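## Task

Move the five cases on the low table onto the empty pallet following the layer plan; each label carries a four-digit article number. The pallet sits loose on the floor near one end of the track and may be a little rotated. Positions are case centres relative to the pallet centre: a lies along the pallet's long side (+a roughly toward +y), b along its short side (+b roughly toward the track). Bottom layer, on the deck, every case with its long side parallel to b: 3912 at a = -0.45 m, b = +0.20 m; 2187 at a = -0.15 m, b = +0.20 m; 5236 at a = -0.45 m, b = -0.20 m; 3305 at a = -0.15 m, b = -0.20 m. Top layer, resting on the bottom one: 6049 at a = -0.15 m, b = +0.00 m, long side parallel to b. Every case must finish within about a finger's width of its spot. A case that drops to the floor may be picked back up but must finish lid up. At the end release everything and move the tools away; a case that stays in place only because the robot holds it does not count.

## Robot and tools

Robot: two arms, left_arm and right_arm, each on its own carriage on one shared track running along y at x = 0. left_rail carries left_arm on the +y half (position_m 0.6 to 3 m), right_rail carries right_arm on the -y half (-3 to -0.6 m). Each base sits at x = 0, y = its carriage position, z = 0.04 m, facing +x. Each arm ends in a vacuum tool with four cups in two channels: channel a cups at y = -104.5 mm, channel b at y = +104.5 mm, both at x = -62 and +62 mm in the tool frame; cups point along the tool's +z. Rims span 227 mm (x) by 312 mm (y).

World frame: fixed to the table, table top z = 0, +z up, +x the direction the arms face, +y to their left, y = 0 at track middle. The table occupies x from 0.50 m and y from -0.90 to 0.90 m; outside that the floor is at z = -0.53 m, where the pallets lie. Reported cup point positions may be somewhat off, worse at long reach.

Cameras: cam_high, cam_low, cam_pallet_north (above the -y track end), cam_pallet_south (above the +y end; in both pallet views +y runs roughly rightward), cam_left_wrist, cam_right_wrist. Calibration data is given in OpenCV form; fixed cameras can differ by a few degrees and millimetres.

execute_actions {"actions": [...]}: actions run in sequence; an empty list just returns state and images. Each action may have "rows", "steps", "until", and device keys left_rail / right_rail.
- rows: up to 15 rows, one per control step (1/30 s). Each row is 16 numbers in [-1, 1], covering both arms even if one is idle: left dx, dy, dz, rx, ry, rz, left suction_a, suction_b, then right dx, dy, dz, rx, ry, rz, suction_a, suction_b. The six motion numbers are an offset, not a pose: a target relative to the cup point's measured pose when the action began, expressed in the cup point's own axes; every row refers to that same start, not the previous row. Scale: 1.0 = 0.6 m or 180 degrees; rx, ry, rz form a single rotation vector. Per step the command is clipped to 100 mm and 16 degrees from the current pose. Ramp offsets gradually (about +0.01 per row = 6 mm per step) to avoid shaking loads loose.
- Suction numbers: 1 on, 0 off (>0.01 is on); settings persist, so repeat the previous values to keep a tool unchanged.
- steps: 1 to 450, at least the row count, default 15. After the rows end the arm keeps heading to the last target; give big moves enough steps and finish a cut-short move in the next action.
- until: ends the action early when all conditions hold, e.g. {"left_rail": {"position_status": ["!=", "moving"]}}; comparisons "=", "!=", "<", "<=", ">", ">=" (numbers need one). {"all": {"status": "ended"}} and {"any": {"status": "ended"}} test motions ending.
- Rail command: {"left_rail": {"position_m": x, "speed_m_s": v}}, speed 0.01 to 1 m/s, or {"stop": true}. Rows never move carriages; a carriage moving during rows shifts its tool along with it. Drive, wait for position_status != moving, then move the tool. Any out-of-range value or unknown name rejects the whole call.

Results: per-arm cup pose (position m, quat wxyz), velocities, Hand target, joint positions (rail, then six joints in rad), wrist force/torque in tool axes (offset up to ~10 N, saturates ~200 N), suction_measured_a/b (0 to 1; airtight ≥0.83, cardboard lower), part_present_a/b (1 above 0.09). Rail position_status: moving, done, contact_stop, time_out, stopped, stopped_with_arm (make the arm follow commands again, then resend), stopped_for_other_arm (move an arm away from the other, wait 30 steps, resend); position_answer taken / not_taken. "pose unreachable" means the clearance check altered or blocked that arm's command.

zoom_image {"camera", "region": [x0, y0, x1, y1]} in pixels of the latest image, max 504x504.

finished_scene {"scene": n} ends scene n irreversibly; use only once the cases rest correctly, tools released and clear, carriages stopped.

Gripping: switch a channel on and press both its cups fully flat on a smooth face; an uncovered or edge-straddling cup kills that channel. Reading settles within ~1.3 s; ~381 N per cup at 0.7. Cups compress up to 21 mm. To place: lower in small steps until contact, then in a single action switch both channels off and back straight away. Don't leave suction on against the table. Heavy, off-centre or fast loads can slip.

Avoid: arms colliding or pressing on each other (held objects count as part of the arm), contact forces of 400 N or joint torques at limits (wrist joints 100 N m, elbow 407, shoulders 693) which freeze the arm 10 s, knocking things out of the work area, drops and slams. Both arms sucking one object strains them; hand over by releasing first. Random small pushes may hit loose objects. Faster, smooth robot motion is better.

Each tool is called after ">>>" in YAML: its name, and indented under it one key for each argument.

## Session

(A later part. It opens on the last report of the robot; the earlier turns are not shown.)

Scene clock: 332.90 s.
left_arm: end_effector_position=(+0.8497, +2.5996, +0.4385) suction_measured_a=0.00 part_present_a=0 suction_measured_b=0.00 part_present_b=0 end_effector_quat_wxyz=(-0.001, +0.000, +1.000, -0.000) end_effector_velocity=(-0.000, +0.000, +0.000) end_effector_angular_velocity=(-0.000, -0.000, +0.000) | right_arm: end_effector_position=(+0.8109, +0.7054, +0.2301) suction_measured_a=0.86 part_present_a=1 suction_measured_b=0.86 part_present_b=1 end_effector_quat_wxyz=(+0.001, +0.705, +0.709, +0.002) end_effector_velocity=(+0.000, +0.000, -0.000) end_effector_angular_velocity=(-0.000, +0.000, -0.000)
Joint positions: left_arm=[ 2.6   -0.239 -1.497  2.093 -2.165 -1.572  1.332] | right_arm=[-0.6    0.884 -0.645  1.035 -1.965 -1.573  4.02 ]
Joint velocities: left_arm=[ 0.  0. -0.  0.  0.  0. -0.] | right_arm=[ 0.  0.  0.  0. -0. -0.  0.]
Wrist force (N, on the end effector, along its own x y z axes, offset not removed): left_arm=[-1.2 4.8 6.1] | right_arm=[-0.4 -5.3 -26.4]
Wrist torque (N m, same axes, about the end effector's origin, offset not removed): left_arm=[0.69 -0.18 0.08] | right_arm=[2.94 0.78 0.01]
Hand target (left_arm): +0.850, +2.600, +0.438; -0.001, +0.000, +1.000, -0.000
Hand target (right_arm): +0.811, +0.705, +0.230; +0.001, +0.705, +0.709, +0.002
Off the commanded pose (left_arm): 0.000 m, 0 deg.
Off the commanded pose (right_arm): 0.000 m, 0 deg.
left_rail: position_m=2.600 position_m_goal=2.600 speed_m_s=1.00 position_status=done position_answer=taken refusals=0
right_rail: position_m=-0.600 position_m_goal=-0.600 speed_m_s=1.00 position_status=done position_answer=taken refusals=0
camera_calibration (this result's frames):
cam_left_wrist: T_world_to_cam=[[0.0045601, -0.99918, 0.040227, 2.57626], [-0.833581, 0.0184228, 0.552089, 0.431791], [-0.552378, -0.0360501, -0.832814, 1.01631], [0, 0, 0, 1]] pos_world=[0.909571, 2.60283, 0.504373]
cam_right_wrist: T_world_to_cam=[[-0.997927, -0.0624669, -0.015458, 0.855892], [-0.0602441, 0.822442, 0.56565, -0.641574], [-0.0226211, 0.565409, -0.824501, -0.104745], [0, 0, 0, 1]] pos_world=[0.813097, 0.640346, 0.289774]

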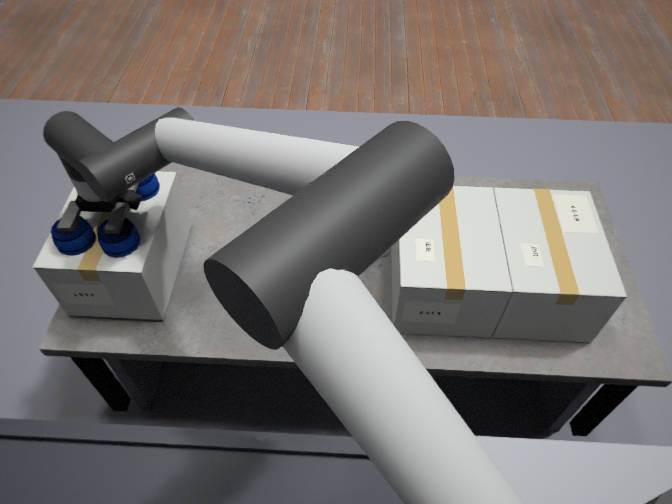

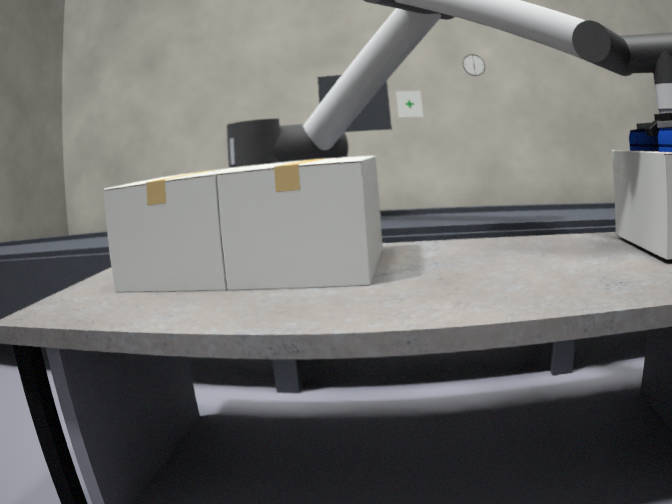

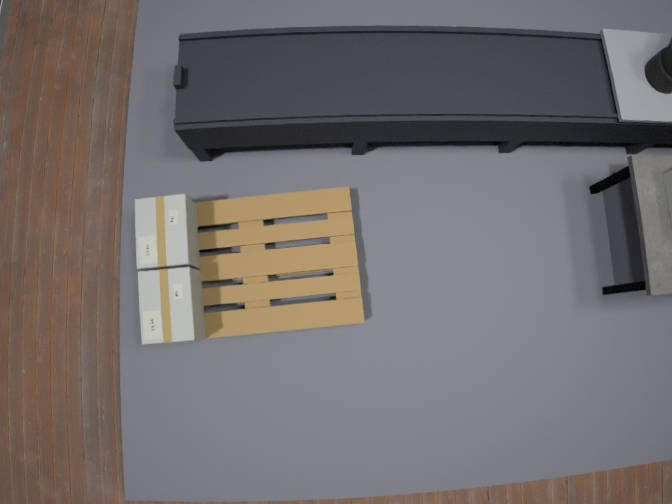

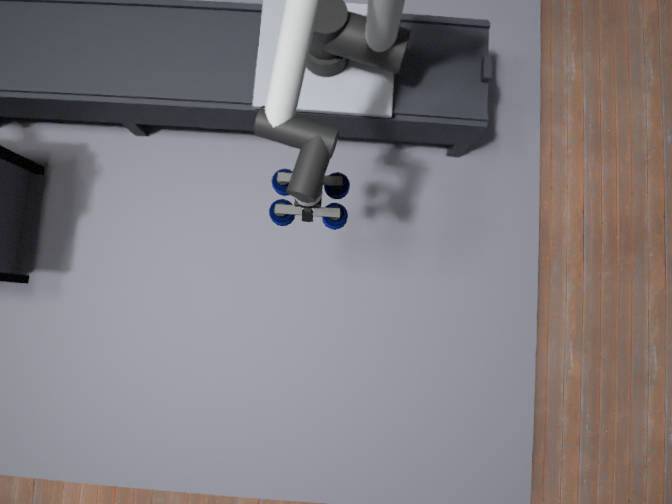

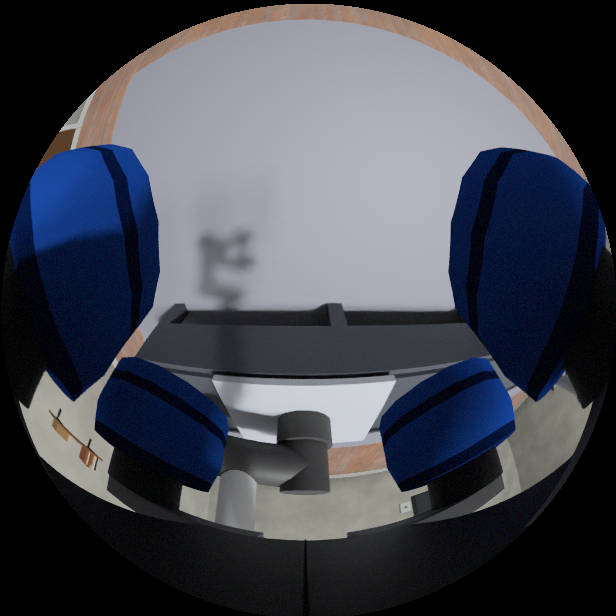

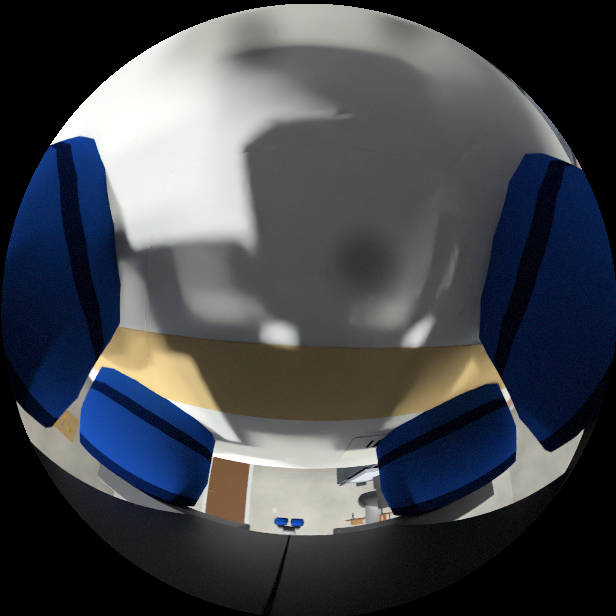

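>>> execute_actions:
  actions:
    - {"right_rail":{"position_m":-3.0},"rows":[[0,0,0,0,0,0,0,0,0,0,-0.005,0,0,0,1,1],[0,0,0,0,0,0,0,0,0,0,-0.015,0,0,0,1,1],[0,0,0,0,0,0,0,0,0,0,-0.03,0,0,0,1,1],[0,0,0,0,0,0,0,0,0,0,-0.05,0,0,0,1,1],[0,0,0,0,0,0,0,0,0,0,-0.075,0,0,0,1,1],[0,0,0,0,0,0,0,0,0,0,-0.105,0,0,0,1,1],[0,0,0,0,0,0,0,0,0,0,-0.14,0,0,0,1,1],[0,0,0,0,0,0,0,0,0,0,-0.18,0,0,0,1,1],[0,0,0,0,0,0,0,0,0,0,-0.22,0,0,0,1,1],[0,0,0,0,0,0,0,0,0,0,-0.26,0,0,0,1,1],[0,0,0,0,0,0,0,0,0,0,-0.30,0,0,0,1,1],[0,0,0,0,0,0,0,0,0,0,-0.34,0,0,0,1,1],[0,0,0,0,0,0,0,0,0,0,-0.38,0,0,0,1,1],[0,0,0,0,0,0,0,0,0,0,-0.42,0,0,0,1,1],[0,0,0,0,0,0,0,0,0,0,-0.45,0,0,0,1,1]],"steps":22}
    - {"rows":[[0,0,0,0,0,0,0,0,-0.01,0,0,0,0,0,1,1],[0,0,0,0,0,0,0,0,-0.03,0,0,0,0,0,1,1],[0,0,0,0,0,0,0,0,-0.06,0,0,0,0,0,1,1],[0,0,0,0,0,0,0,0,-0.1,0,0,0,0,0,1,1],[0,0,0,0,0,0,0,0,-0.15,0,0,0,0,0,1,1],[0,0,0,0,0,0,0,0,-1,0,0,0,0,-0.0177,1,1]],"steps":36}
    - {"rows":[[0,0,0,0,0,0,0,0,-0.04,0,0.02,0,0,0,1,1],[0,0,0,0,0,0,0,0,-0.08,-0.01,0.04,0,0,0,1,1],[0,0,0,0,0,0,0,0,-0.14,-0.015,0.07,0,0,0,1,1],[0,0,0,0,0,0,0,0,-1,-0.105,0.5,0,0,0,1,1]],"steps":36}
    - {"rows":[[0,0,0,0,0,0,0,0,-0.555,0,0.5,0,0,0,1,1]],"steps":32}

>>> zoom_image:
  camera: "cam_pallet_north"
  region: [130, 170, 290, 290]

Scene clock: 356.93 s.
left_arm: end_effector_position=(+0.8497, +2.5996, +0.4385) suction_measured_a=0.00 part_present_a=0 suction_measured_b=0.00 part_present_b=0 end_effector_quat_wxyz=(-0.001, +0.000, +1.000, -0.000) end_effector_velocity=(+0.000, -0.000, -0.000) end_effector_angular_velocity=(+0.000, +0.000, -0.000) | right_arm: end_effector_position=(+0.8007, -3.1889, -0.1035) suction_measured_a=0.88 part_present_a=1 suction_measured_b=0.88 part_present_b=1 end_effector_quat_wxyz=(-0.002, +0.687, +0.727, +0.000) end_effector_velocity=(+0.004, -0.008, -0.009) end_effector_angular_velocity=(-0.000, -0.002, +0.001)
Joint positions: left_arm=[ 2.6   -0.239 -1.497  2.093 -2.165 -1.572  1.332] | right_arm=[-3.    -0.479 -0.829  2.321 -3.059 -1.569  2.606]
Joint velocities: left_arm=[ 0. -0.  0. -0.  0. -0. -0.] | right_arm=[ 0.    -0.007  0.016 -0.01  -0.008  0.001 -0.008]
Wrist force (N, on the end effector, along its own x y z axes, offset not removed): left_arm=[0.9 4.7 3.0] | right_arm=[-5.3 3.8 -23.6]
Wrist torque (N m, same axes, about the end effector's origin, offset not removed): left_arm=[0.80 -0.36 0.28] | right_arm=[3.74 1.10 -0.05]
Hand target (left_arm): +0.850, +2.600, +0.438; -0.001, +0.000, +1.000, -0.000
Hand target (right_arm): +0.801, -3.190, -0.104; -0.002, +0.687, +0.727, +0.000
Off the commanded pose (left_arm): 0.000 m, 0 deg.
Off the commanded pose (right_arm): 0.002 m, 0 deg.
left_rail: position_m=2.600 position_m_goal=2.600 speed_m_s=1.00 position_status=done position_answer=taken refusals=0
right_rail: position_m=-3.000 position_m_goal=-3.000 speed_m_s=1.00 position_status=done position_answer=taken refusals=0
camera_calibration (this result's frames):
cam_left_wrist: T_world_to_cam=[[0.00456004, -0.99918, 0.0402272, 2.57626], [-0.833581, 0.0184229, 0.552089, 0.431791], [-0.552378, -0.0360502, -0.832814, 1.01631], [0, 0, 0, 1]] pos_world=[0.909571, 2.60283, 0.504373]
cam_right_wrist: T_world_to_cam=[[-0.993575, -0.112908, -0.00781065, 0.433677], [-0.0973994, 0.817871, 0.567098, 2.76474], [-0.0576417, 0.564215, -0.823613, 1.84614], [0, 0, 0, 1]] pos_world=[0.806589, -3.25385, -0.0439864]

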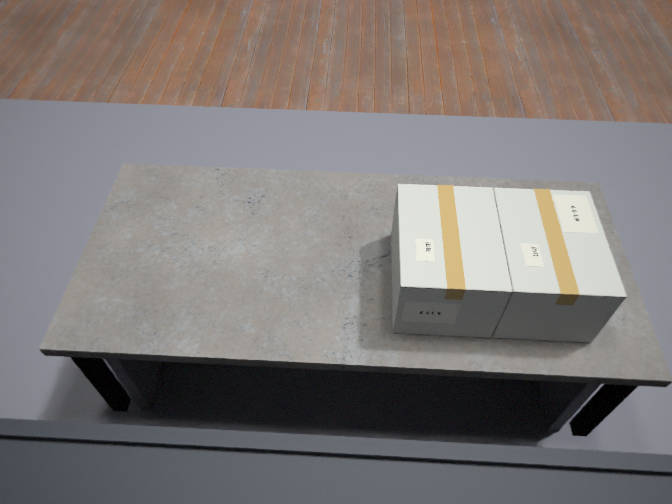

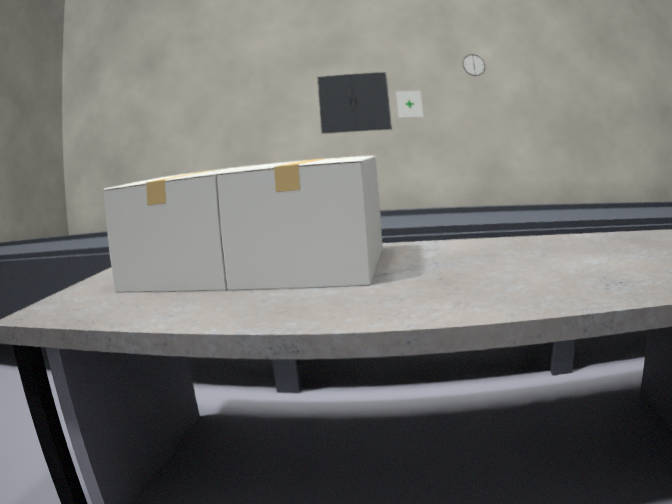

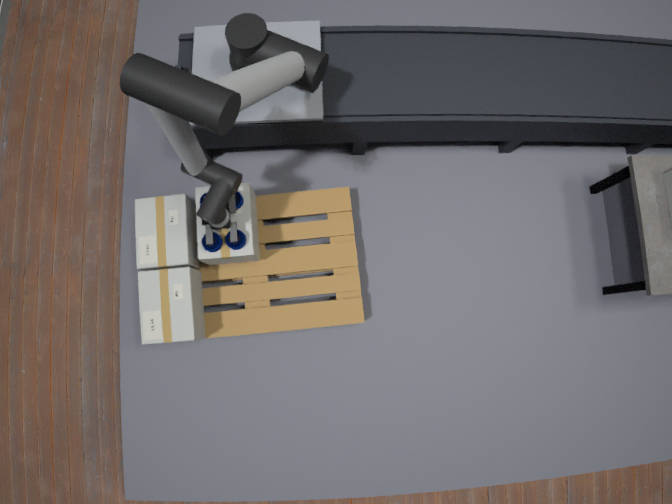

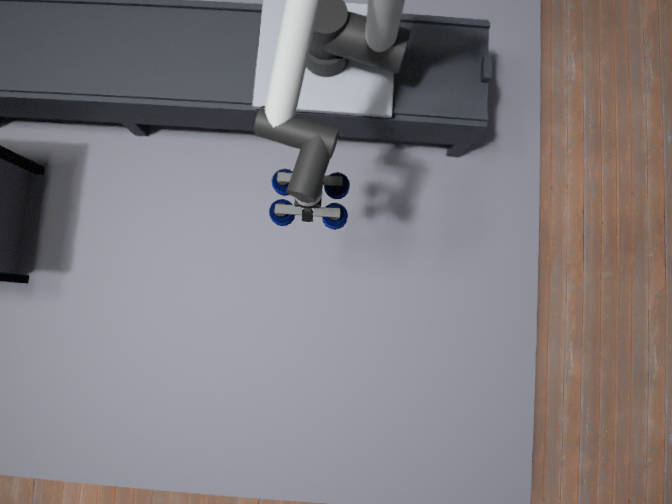

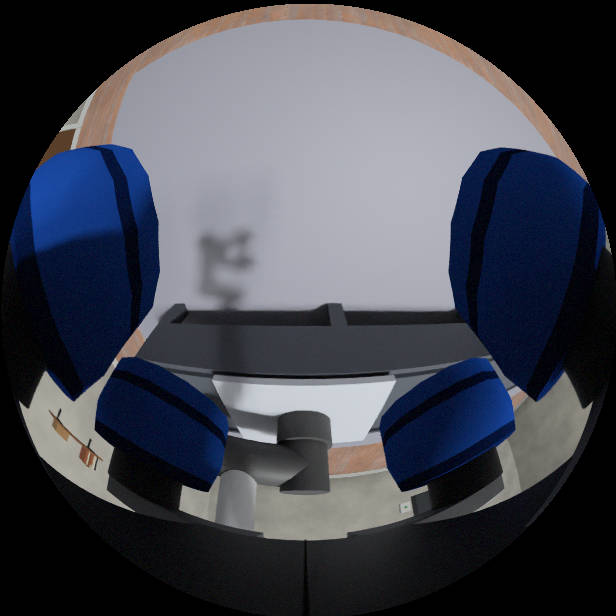

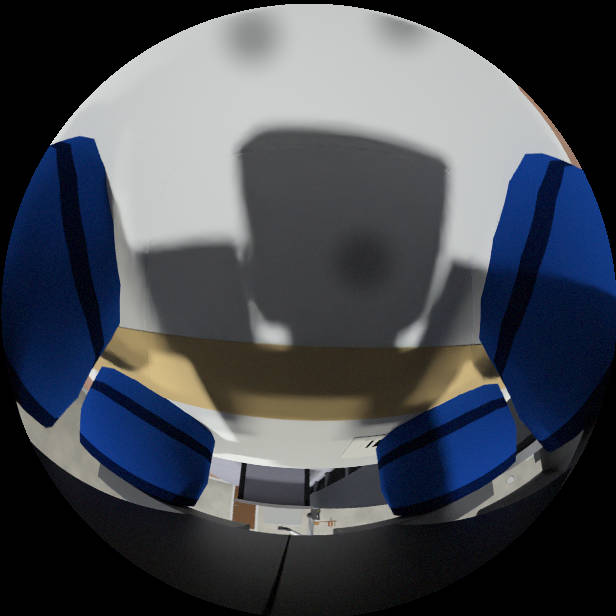

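Region (130, 170, 290, 290) of cam_pallet_north's 672x504 image, scaled by 3.150, with more detail than that image has; it fills the top 378 rows of this view, and the rest is white.

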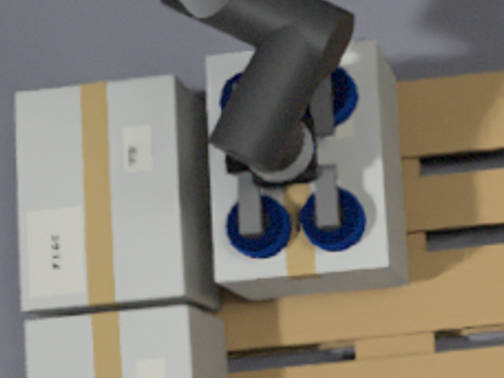

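>>> execute_actions:
  actions:
    - {"rows":[[0,0,0,0,0,0,0,0,-0.01,0.001,0.01,0,0,-0.001,1,1],[0,0,0,0,0,0,0,0,-0.025,0.002,0.022,0,0,-0.002,1,1],[0,0,0,0,0,0,0,0,-0.042,0.003,0.036,0,0,-0.003,1,1],[0,0,0,0,0,0,0,0,-0.06,0.004,0.05,0,0,-0.003,1,1],[0,0,0,0,0,0,0,0,-0.076,0.005,0.063,0,0,-0.003,1,1],[0,0,0,0,0,0,0,0,-0.089,0.005,0.073,0,0,-0.003,1,1],[0,0,0,0,0,0,0,0,-0.097,0.005,0.078,0,0,-0.003,1,1]],"steps":17}

>>> zoom_image:
  camera: "cam_pallet_north"
  region: [130, 170, 290, 290]

Scene clock: 363.90 s.
left_arm: end_effector_position=(+0.8497, +2.5996, +0.4385) suction_measured_a=0.00 part_present_a=0 suction_measured_b=0.00 part_present_b=0 end_effector_quat_wxyz=(-0.001, +0.000, +1.000, -0.000) end_effector_velocity=(-0.000, +0.000, +0.000) end_effector_angular_velocity=(-0.000, -0.000, +0.000) | right_arm: end_effector_position=(+0.8067, -3.2460, -0.1499) suction_measured_a=0.88 part_present_a=1 suction_measured_b=0.88 part_present_b=1 end_effector_quat_wxyz=(-0.002, +0.684, +0.730, +0.000) end_effector_velocity=(+0.002, -0.007, -0.006) end_effector_angular_velocity=(+0.001, -0.001, +0.001)
Joint positions: left_arm=[ 2.6   -0.239 -1.497  2.093 -2.165 -1.572  1.332] | right_arm=[-3.    -0.537 -0.755  2.28  -3.092 -1.57   2.539]
Joint velocities: left_arm=[ 0.  0. -0.  0. -0.  0.  0.] | right_arm=[ 0.    -0.007  0.01  -0.007 -0.003  0.001 -0.008]
Wrist force (N, on the end effector, along its own x y z axes, offset not removed): left_arm=[3.3 7.5 1.6] | right_arm=[-1.5 -1.7 -25.5]
Wrist torque (N m, same axes, about the end effector's origin, offset not removed): left_arm=[1.05 -0.80 0.02] | right_arm=[3.14 0.45 -0.03]
Hand target (left_arm): +0.850, +2.600, +0.438; -0.001, +0.000, +1.000, -0.000
Hand target (right_arm): +0.807, -3.247, -0.150; -0.002, +0.684, +0.730, +0.000
Off the commanded pose (left_arm): 0.000 m, 0 deg.
Off the commanded pose (right_arm): 0.001 m, 0 deg.
left_rail: position_m=2.600 position_m_goal=2.600 speed_m_s=1.00 position_status=done position_answer=taken refusals=0
right_rail: position_m=-3.000 position_m_goal=-3.000 speed_m_s=1.00 position_status=done position_answer=taken refusals=0
camera_calibration (this result's frames):
cam_left_wrist: T_world_to_cam=[[0.00455996, -0.99918, 0.0402271, 2.57626], [-0.833581, 0.018423, 0.552089, 0.43179], [-0.552378, -0.0360501, -0.832814, 1.01631], [0, 0, 0, 1]] pos_world=[0.909571, 2.60283, 0.504373]
cam_right_wrist: T_world_to_cam=[[-0.992479, -0.122169, -0.00779623, 0.401956], [-0.105002, 0.81682, 0.567256, 2.84102], [-0.062933, 0.563808, -0.823505, 1.8434], [0, 0, 0, 1]] pos_world=[0.813258, -3.31082, -0.0904056]

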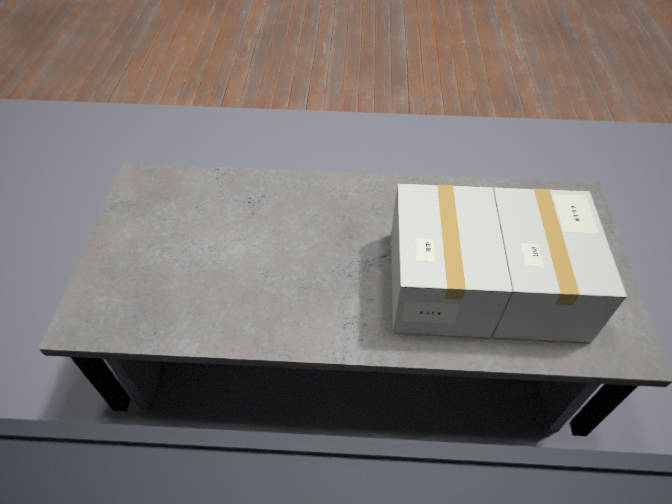

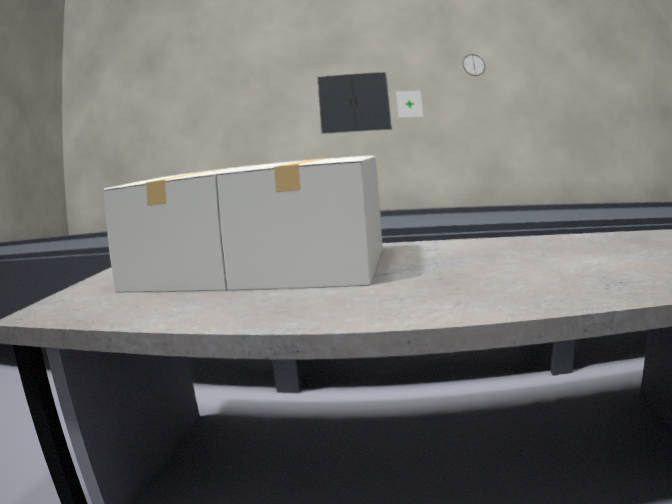

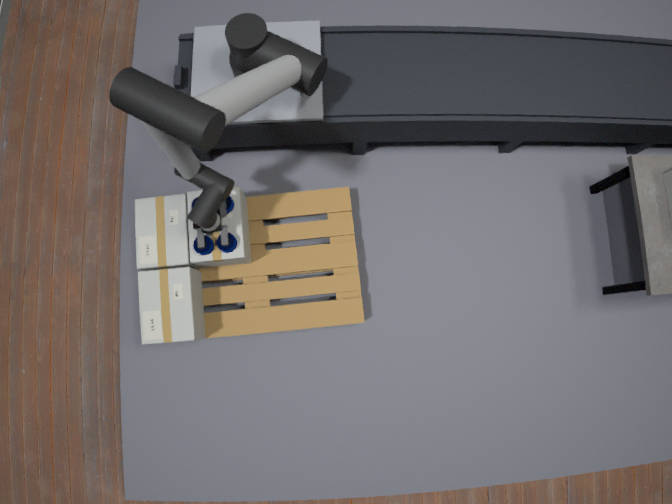

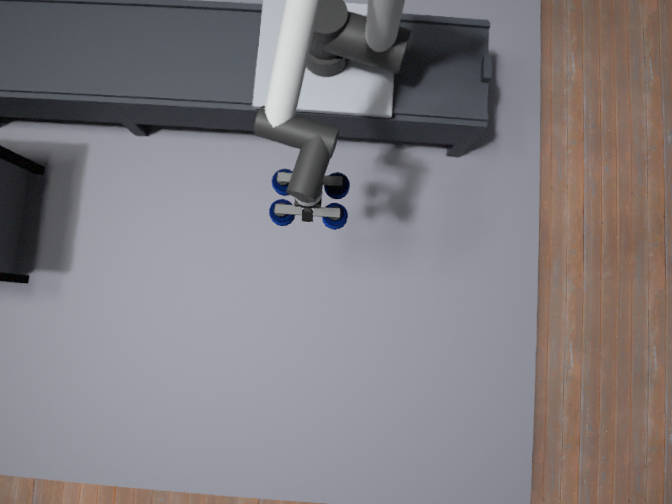

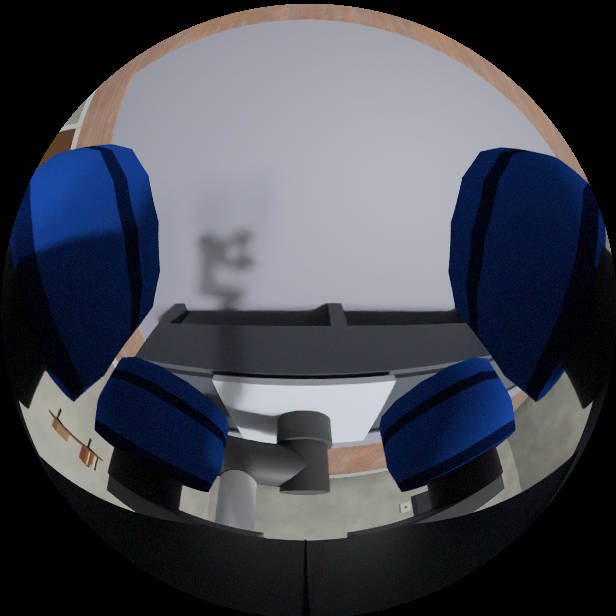

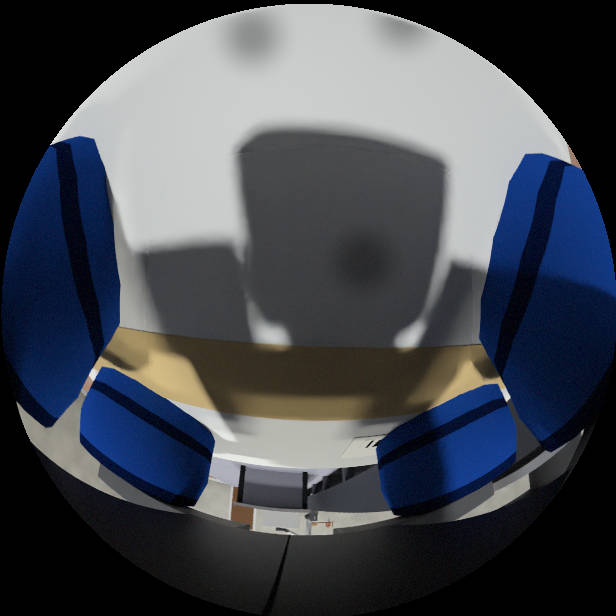

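Region (130, 170, 290, 290) of cam_pallet_north's 672x504 image, scaled by 3.150, with more detail than that image has; it fills the top 378 rows of this view, and the rest is white.

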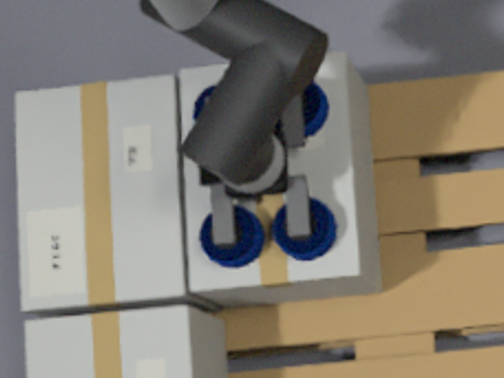

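>>> execute_actions:
  actions:
    - {"rows":[[0,0,0,0,0,0,0,0,0.002,0.001,0.004,0,0,0,1,1],[0,0,0,0,0,0,0,0,0.004,0.003,0.008,0,0,0,1,1],[0,0,0,0,0,0,0,0,0.005,0.005,0.012,0,0,0,1,1],[0,0,0,0,0,0,0,0,0.005,0.005,0.016,0,0,0,1,1],[0,0,0,0,0,0,0,0,0.005,0.005,0.019,0,0,0,1,1]],"steps":13}
    - {"rows":[[0,0,0,0,0,0,0,0,0,0,-0.006,0,0,0,0,0],[0,0,0,0,0,0,0,0,0,0,-0.014,0,0,0,0,0],[0,0,0,0,0,0,0,0,0,0,-0.025,0,0,0,0,0],[0,0,0,0,0,0,0,0,0,0,-0.04,0,0,0,0,0],[0,0,0,0,0,0,0,0,0,0,-0.055,0,0,0,0,0],[0,0,0,0,0,0,0,0,0,0,-0.07,0,0,0,0,0]],"steps":12}
    - {"right_rail":{"position_m":-1.0},"rows":[[0,0,0,0,0,0,0,0,0.01,0,-0.03,0,0,0,0,0],[0,0,0,0,0,0,0,0,0.03,0,-0.07,0,0,0,0,0],[0,0,0,0,0,0,0,0,0.07,0,-0.12,0,0,0,0,0],[0,0,0,0,0,0,0,0,0.13,0,-0.18,0,0,0,0,0],[0,0,0,0,0,0,0,0,0.833,0.055,-0.92,0,0,0.019,0,0]],"steps":46}
    - {"rows":[[0,0,0,0,0,0,0,0,0.04,0,0,0,0,0,0,0],[0,0,0,0,0,0,0,0,0.1,0,0,0,0,0,0,0],[0,0,0,0,0,0,0,0,0.75,0,0,0,0,0,0,0]],"steps":34}

>>> zoom_image:
  camera: "cam_pallet_north"
  region: [110, 170, 390, 360]

Scene clock: 382.40 s.
left_arm: end_effector_position=(+0.8497, +2.5996, +0.4385) suction_measured_a=0.00 part_present_a=0 suction_measured_b=0.00 part_present_b=0 end_effector_quat_wxyz=(-0.001, +0.000, +1.000, -0.000) end_effector_velocity=(-0.000, +0.000, +0.000) end_effector_angular_velocity=(-0.000, -0.000, +0.000) | right_arm: end_effector_position=(+0.8078, -0.2971, +0.4296) suction_measured_a=0.00 part_present_a=0 suction_measured_b=0.00 part_present_b=0 end_effector_quat_wxyz=(-0.000, +0.705, +0.709, -0.000) end_effector_velocity=(+0.003, +0.008, +0.000) end_effector_angular_velocity=(-0.001, +0.000, -0.001)
Joint positions: left_arm=[ 2.6   -0.239 -1.497  2.093 -2.165 -1.572  1.332] | right_arm=[-1.     0.527 -1.253  1.797 -2.114 -1.571  3.663]
Joint velocities: left_arm=[ 0.  0. -0.  0. -0.  0. -0.] | right_arm=[ 0.     0.005  0.008 -0.012  0.005 -0.     0.006]
Wrist force (N, on the end effector, along its own x y z axes, offset not removed): left_arm=[-3.9 2.9 4.2] | right_arm=[2.5 2.7 0.1]
Wrist torque (N m, same axes, about the end effector's origin, offset not removed): left_arm=[0.70 0.18 0.29] | right_arm=[0.64 0.14 0.01]
Hand target (left_arm): +0.850, +2.600, +0.438; -0.001, +0.000, +1.000, -0.000
Hand target (right_arm): +0.808, -0.296, +0.430; -0.000, +0.705, +0.709, -0.000
Off the commanded pose (left_arm): 0.000 m, 0 deg.
Off the commanded pose (right_arm): 0.001 m, 0 deg.
left_rail: position_m=2.600 position_m_goal=2.600 speed_m_s=1.00 position_status=done position_answer=taken refusals=0
right_rail: position_m=-1.000 position_m_goal=-1.000 speed_m_s=1.00 position_status=done position_answer=taken refusals=0
camera_calibration (this result's frames):
cam_left_wrist: T_world_to_cam=[[0.00456007, -0.99918, 0.0402271, 2.57626], [-0.833581, 0.0184229, 0.552089, 0.431791], [-0.552378, -0.0360501, -0.832814, 1.01631], [0, 0, 0, 1]] pos_world=[0.909571, 2.60283, 0.504373]
cam_right_wrist: T_world_to_cam=[[-0.997955, -0.0631, -0.0101664, 0.790789], [-0.0578317, 0.823772, 0.563964, 0.0690447], [-0.0272114, 0.563399, -0.825737, 0.630133], [0, 0, 0, 1]] pos_world=[0.810312, -0.361994, 0.489424]

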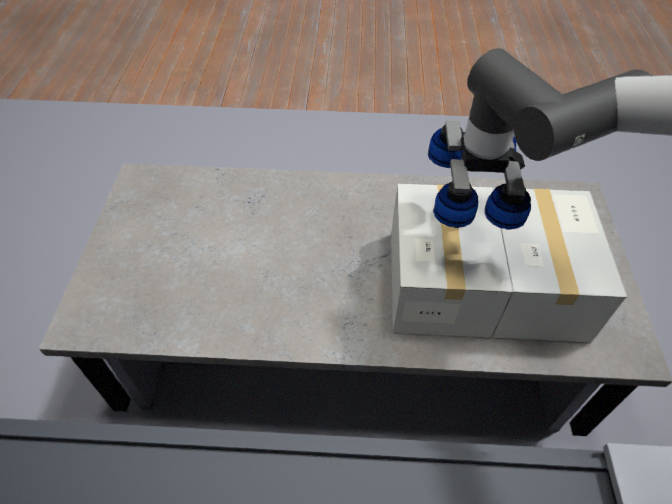

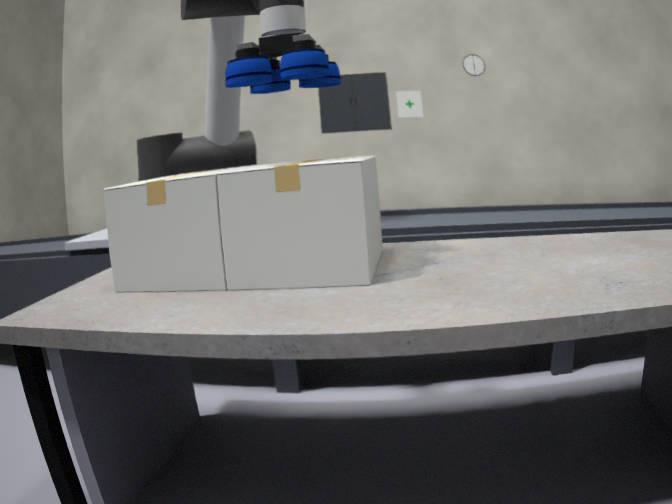

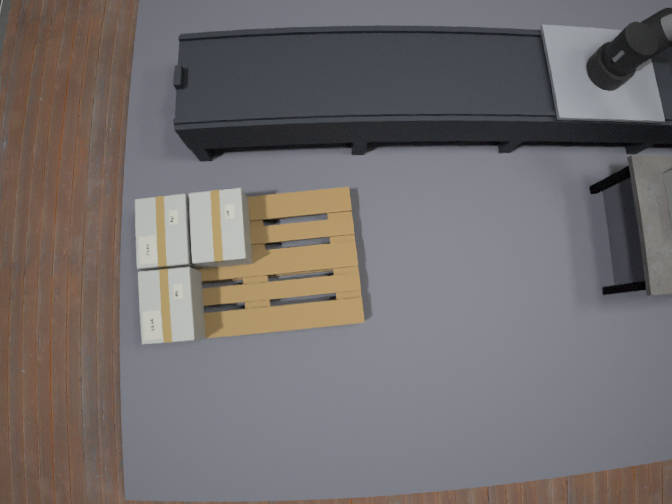

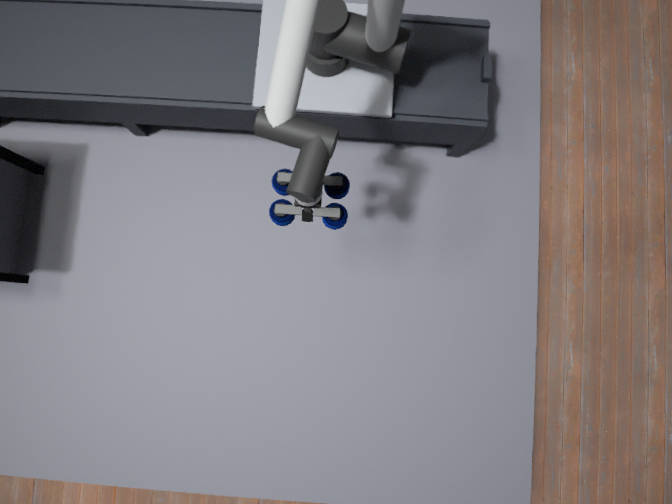

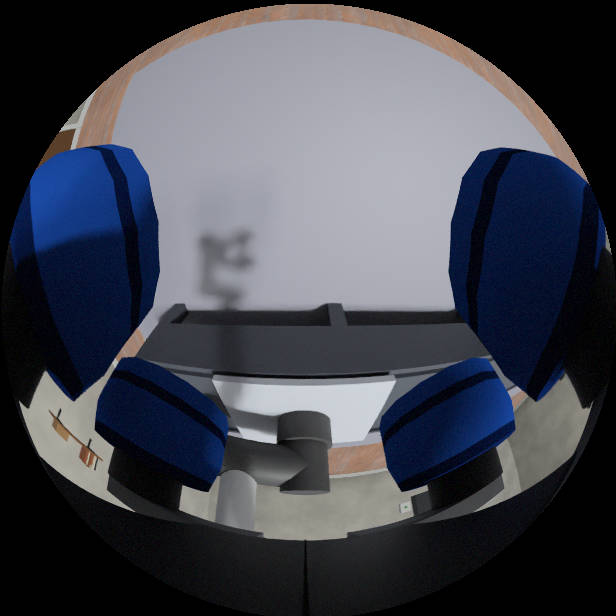

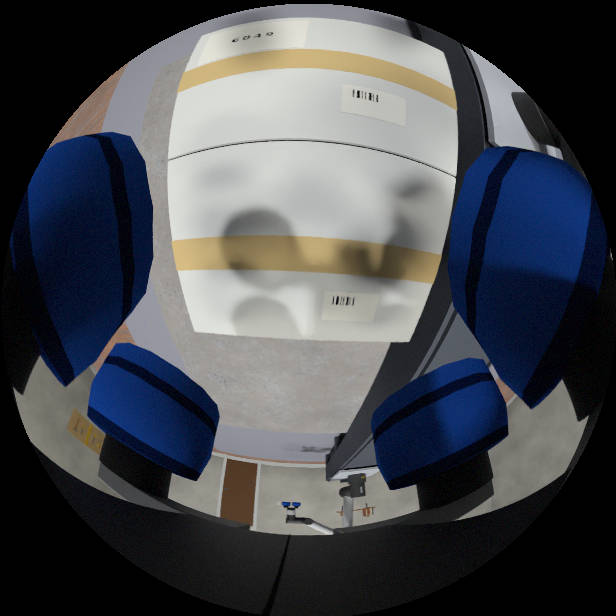

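Region (110, 170, 390, 360) of cam_pallet_north's 672x504 image, scaled by 1.800, with more detail than that image has; it fills the top 342 rows of this view, and the rest is white.

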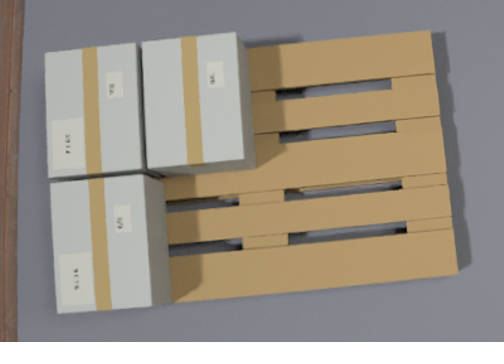

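>>> execute_actions:
  actions:
    - {"rows":[[0,0,0,0,0,0,0,0,0.005,0,0.02,0,0,0,0,0],[0,0,0,0,0,0,0,0,0.012,0,0.05,0,0,0,0,0],[0,0,0,0,0,0,0,0,0.02,0.002,0.09,0,0,0,0,0],[0,0,0,0,0,0,0,0,0.03,0.004,0.14,0,0,0,0,0],[0,0,0,0,0,0,0,0,0.04,0.004,0.19,0,0,0,0,0],[0,0,0,0,0,0,0,0,0.044,0.004,0.24,0,0,0,0,0],[0,0,0,0,0,0,0,0,0.044,0.004,0.286,0,0,0,0,0]],"steps":20}
    - {"rows":[[0,0,0,0,0,0,0,0,0,0,0.007,0,0,0,1,1],[0,0,0,0,0,0,0,0,0,0,0.014,0,0,0,1,1],[0,0,0,0,0,0,0,0,0,0,0.021,0,0,0,1,1],[0,0,0,0,0,0,0,0,0,0,0.028,0,0,0,1,1],[0,0,0,0,0,0,0,0,0,0,0.035,0,0,0,1,1],[0,0,0,0,0,0,0,0,0,0,0.042,0,0,0,1,1],[0,0,0,0,0,0,0,0,0,0,0.048,0,0,0,1,1]],"steps":26}

Scene clock: 395.03 s.
left_arm: end_effector_position=(+0.8497, +2.5996, +0.4385) suction_measured_a=0.00 part_present_a=0 suction_measured_b=0.00 part_present_b=0 end_effector_quat_wxyz=(-0.001, +0.000, +1.000, -0.000) end_effector_velocity=(+0.000, -0.000, -0.000) end_effector_angular_velocity=(-0.000, +0.000, -0.000) | right_arm: end_effector_position=(+0.8099, -0.2706, +0.2305) suction_measured_a=0.86 part_present_a=1 suction_measured_b=0.86 part_present_b=1 end_effector_quat_wxyz=(+0.000, +0.705, +0.709, -0.000) end_effector_velocity=(-0.000, +0.000, -0.000) end_effector_angular_velocity=(-0.000, +0.000, -0.000)
Joint positions: left_arm=[ 2.6   -0.239 -1.497  2.093 -2.165 -1.572  1.332] | right_arm=[-1.     0.548 -1.086  1.881 -2.365 -1.571  3.683]
Joint velocities: left_arm=[ 0. -0.  0.  0. -0. -0.  0.] | right_arm=[ 0. -0.  0.  0. -0.  0.  0.]
Wrist force (N, on the end effector, along its own x y z axes, offset not removed): left_arm=[-1.5 -0.7 3.8] | right_arm=[-1.9 -1.7 -20.6]
Wrist torque (N m, same axes, about the end effector's origin, offset not removed): left_arm=[0.14 -0.17 0.05] | right_arm=[-3.13 0.25 0.01]
Hand target (left_arm): +0.850, +2.600, +0.438; -0.001, +0.000, +1.000, -0.000
Hand target (right_arm): +0.810, -0.271, +0.230; -0.000, +0.705, +0.709, -0.000
Off the commanded pose (left_arm): 0.000 m, 0 deg.
Off the commanded pose (right_arm): 0.000 m, 0 deg.
left_rail: position_m=2.600 position_m_goal=2.600 speed_m_s=1.00 position_status=done position_answer=taken refusals=0
right_rail: position_m=-1.000 position_m_goal=-1.000 speed_m_s=1.00 position_status=done position_answer=taken refusals=0
camera_calibration (this result's frames):
cam_left_wrist: T_world_to_cam=[[0.00456011, -0.99918, 0.040227, 2.57626], [-0.833581, 0.0184228, 0.552089, 0.431791], [-0.552378, -0.0360501, -0.832814, 1.01631], [0, 0, 0, 1]] pos_world=[0.909571, 2.60283, 0.504373]
cam_right_wrist: T_world_to_cam=[[-0.997952, -0.0631646, -0.0101221, 0.792515], [-0.057864, 0.82385, 0.563847, 0.159688], [-0.027276, 0.563278, -0.825817, 0.45084], [0, 0, 0, 1]] pos_world=[0.81243, -0.335448, 0.290293]

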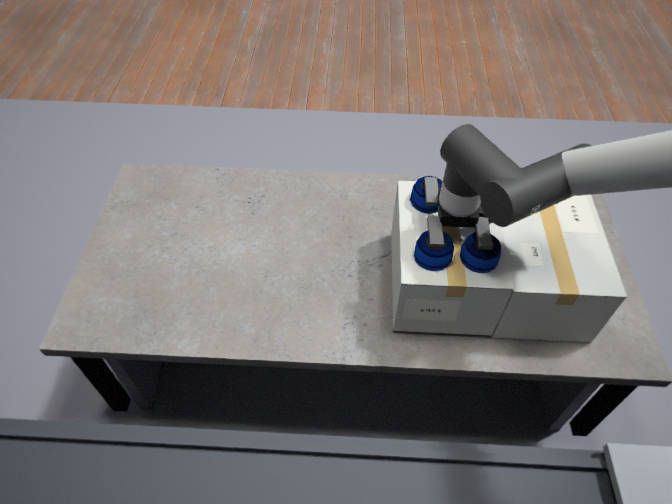

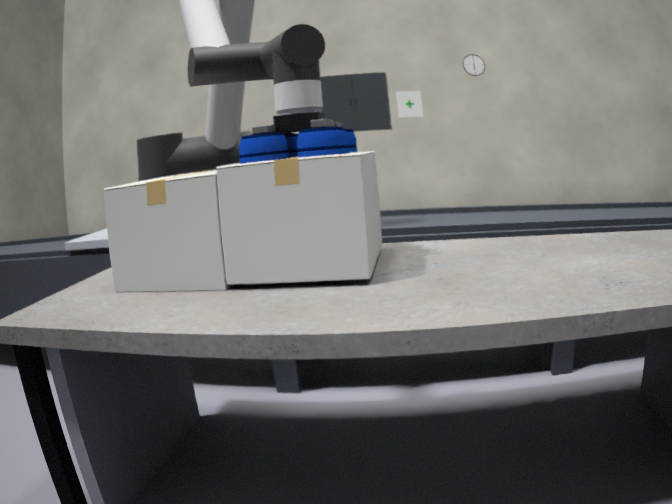

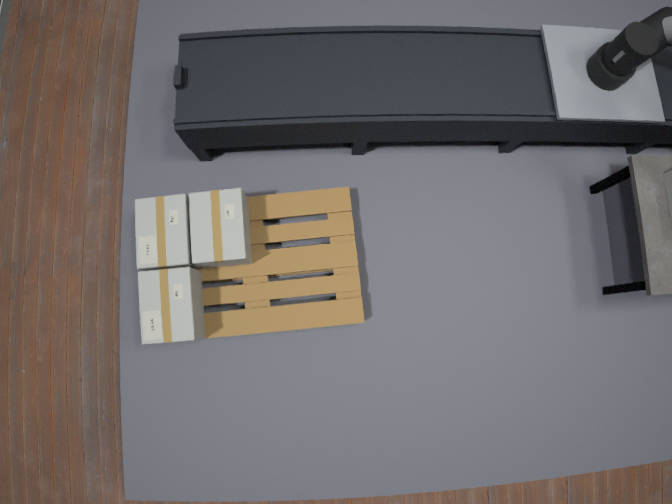

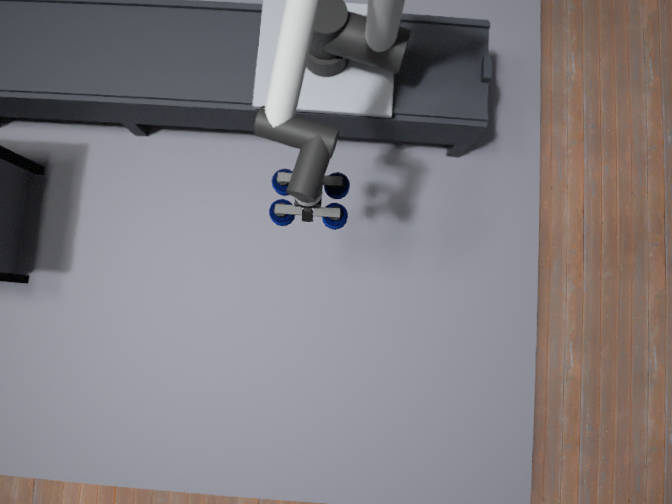

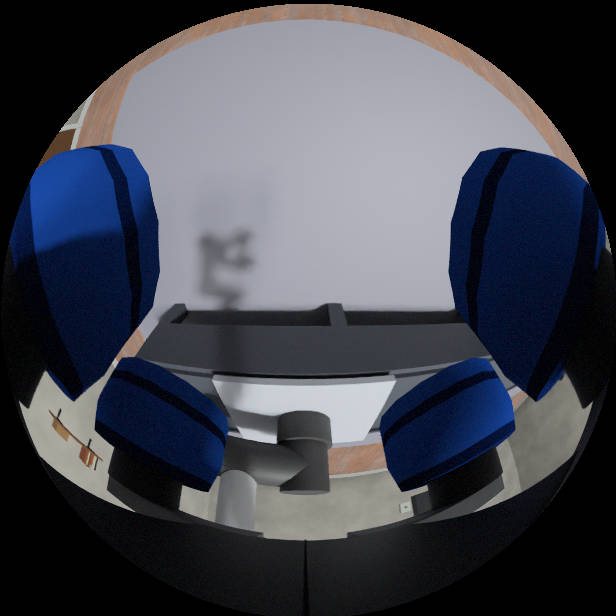

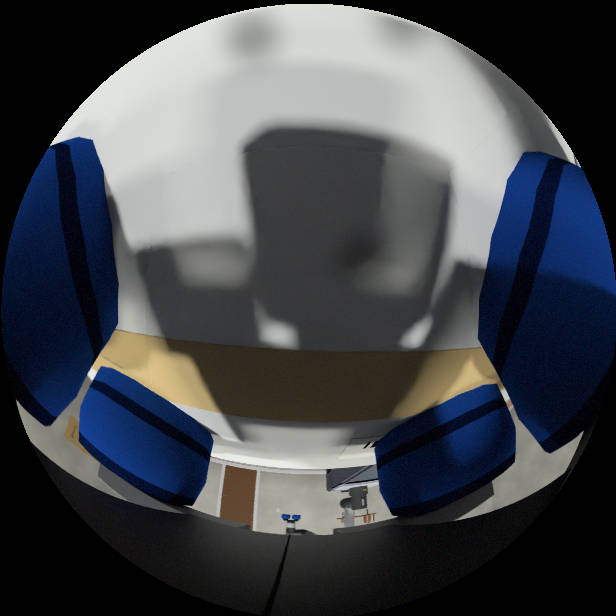

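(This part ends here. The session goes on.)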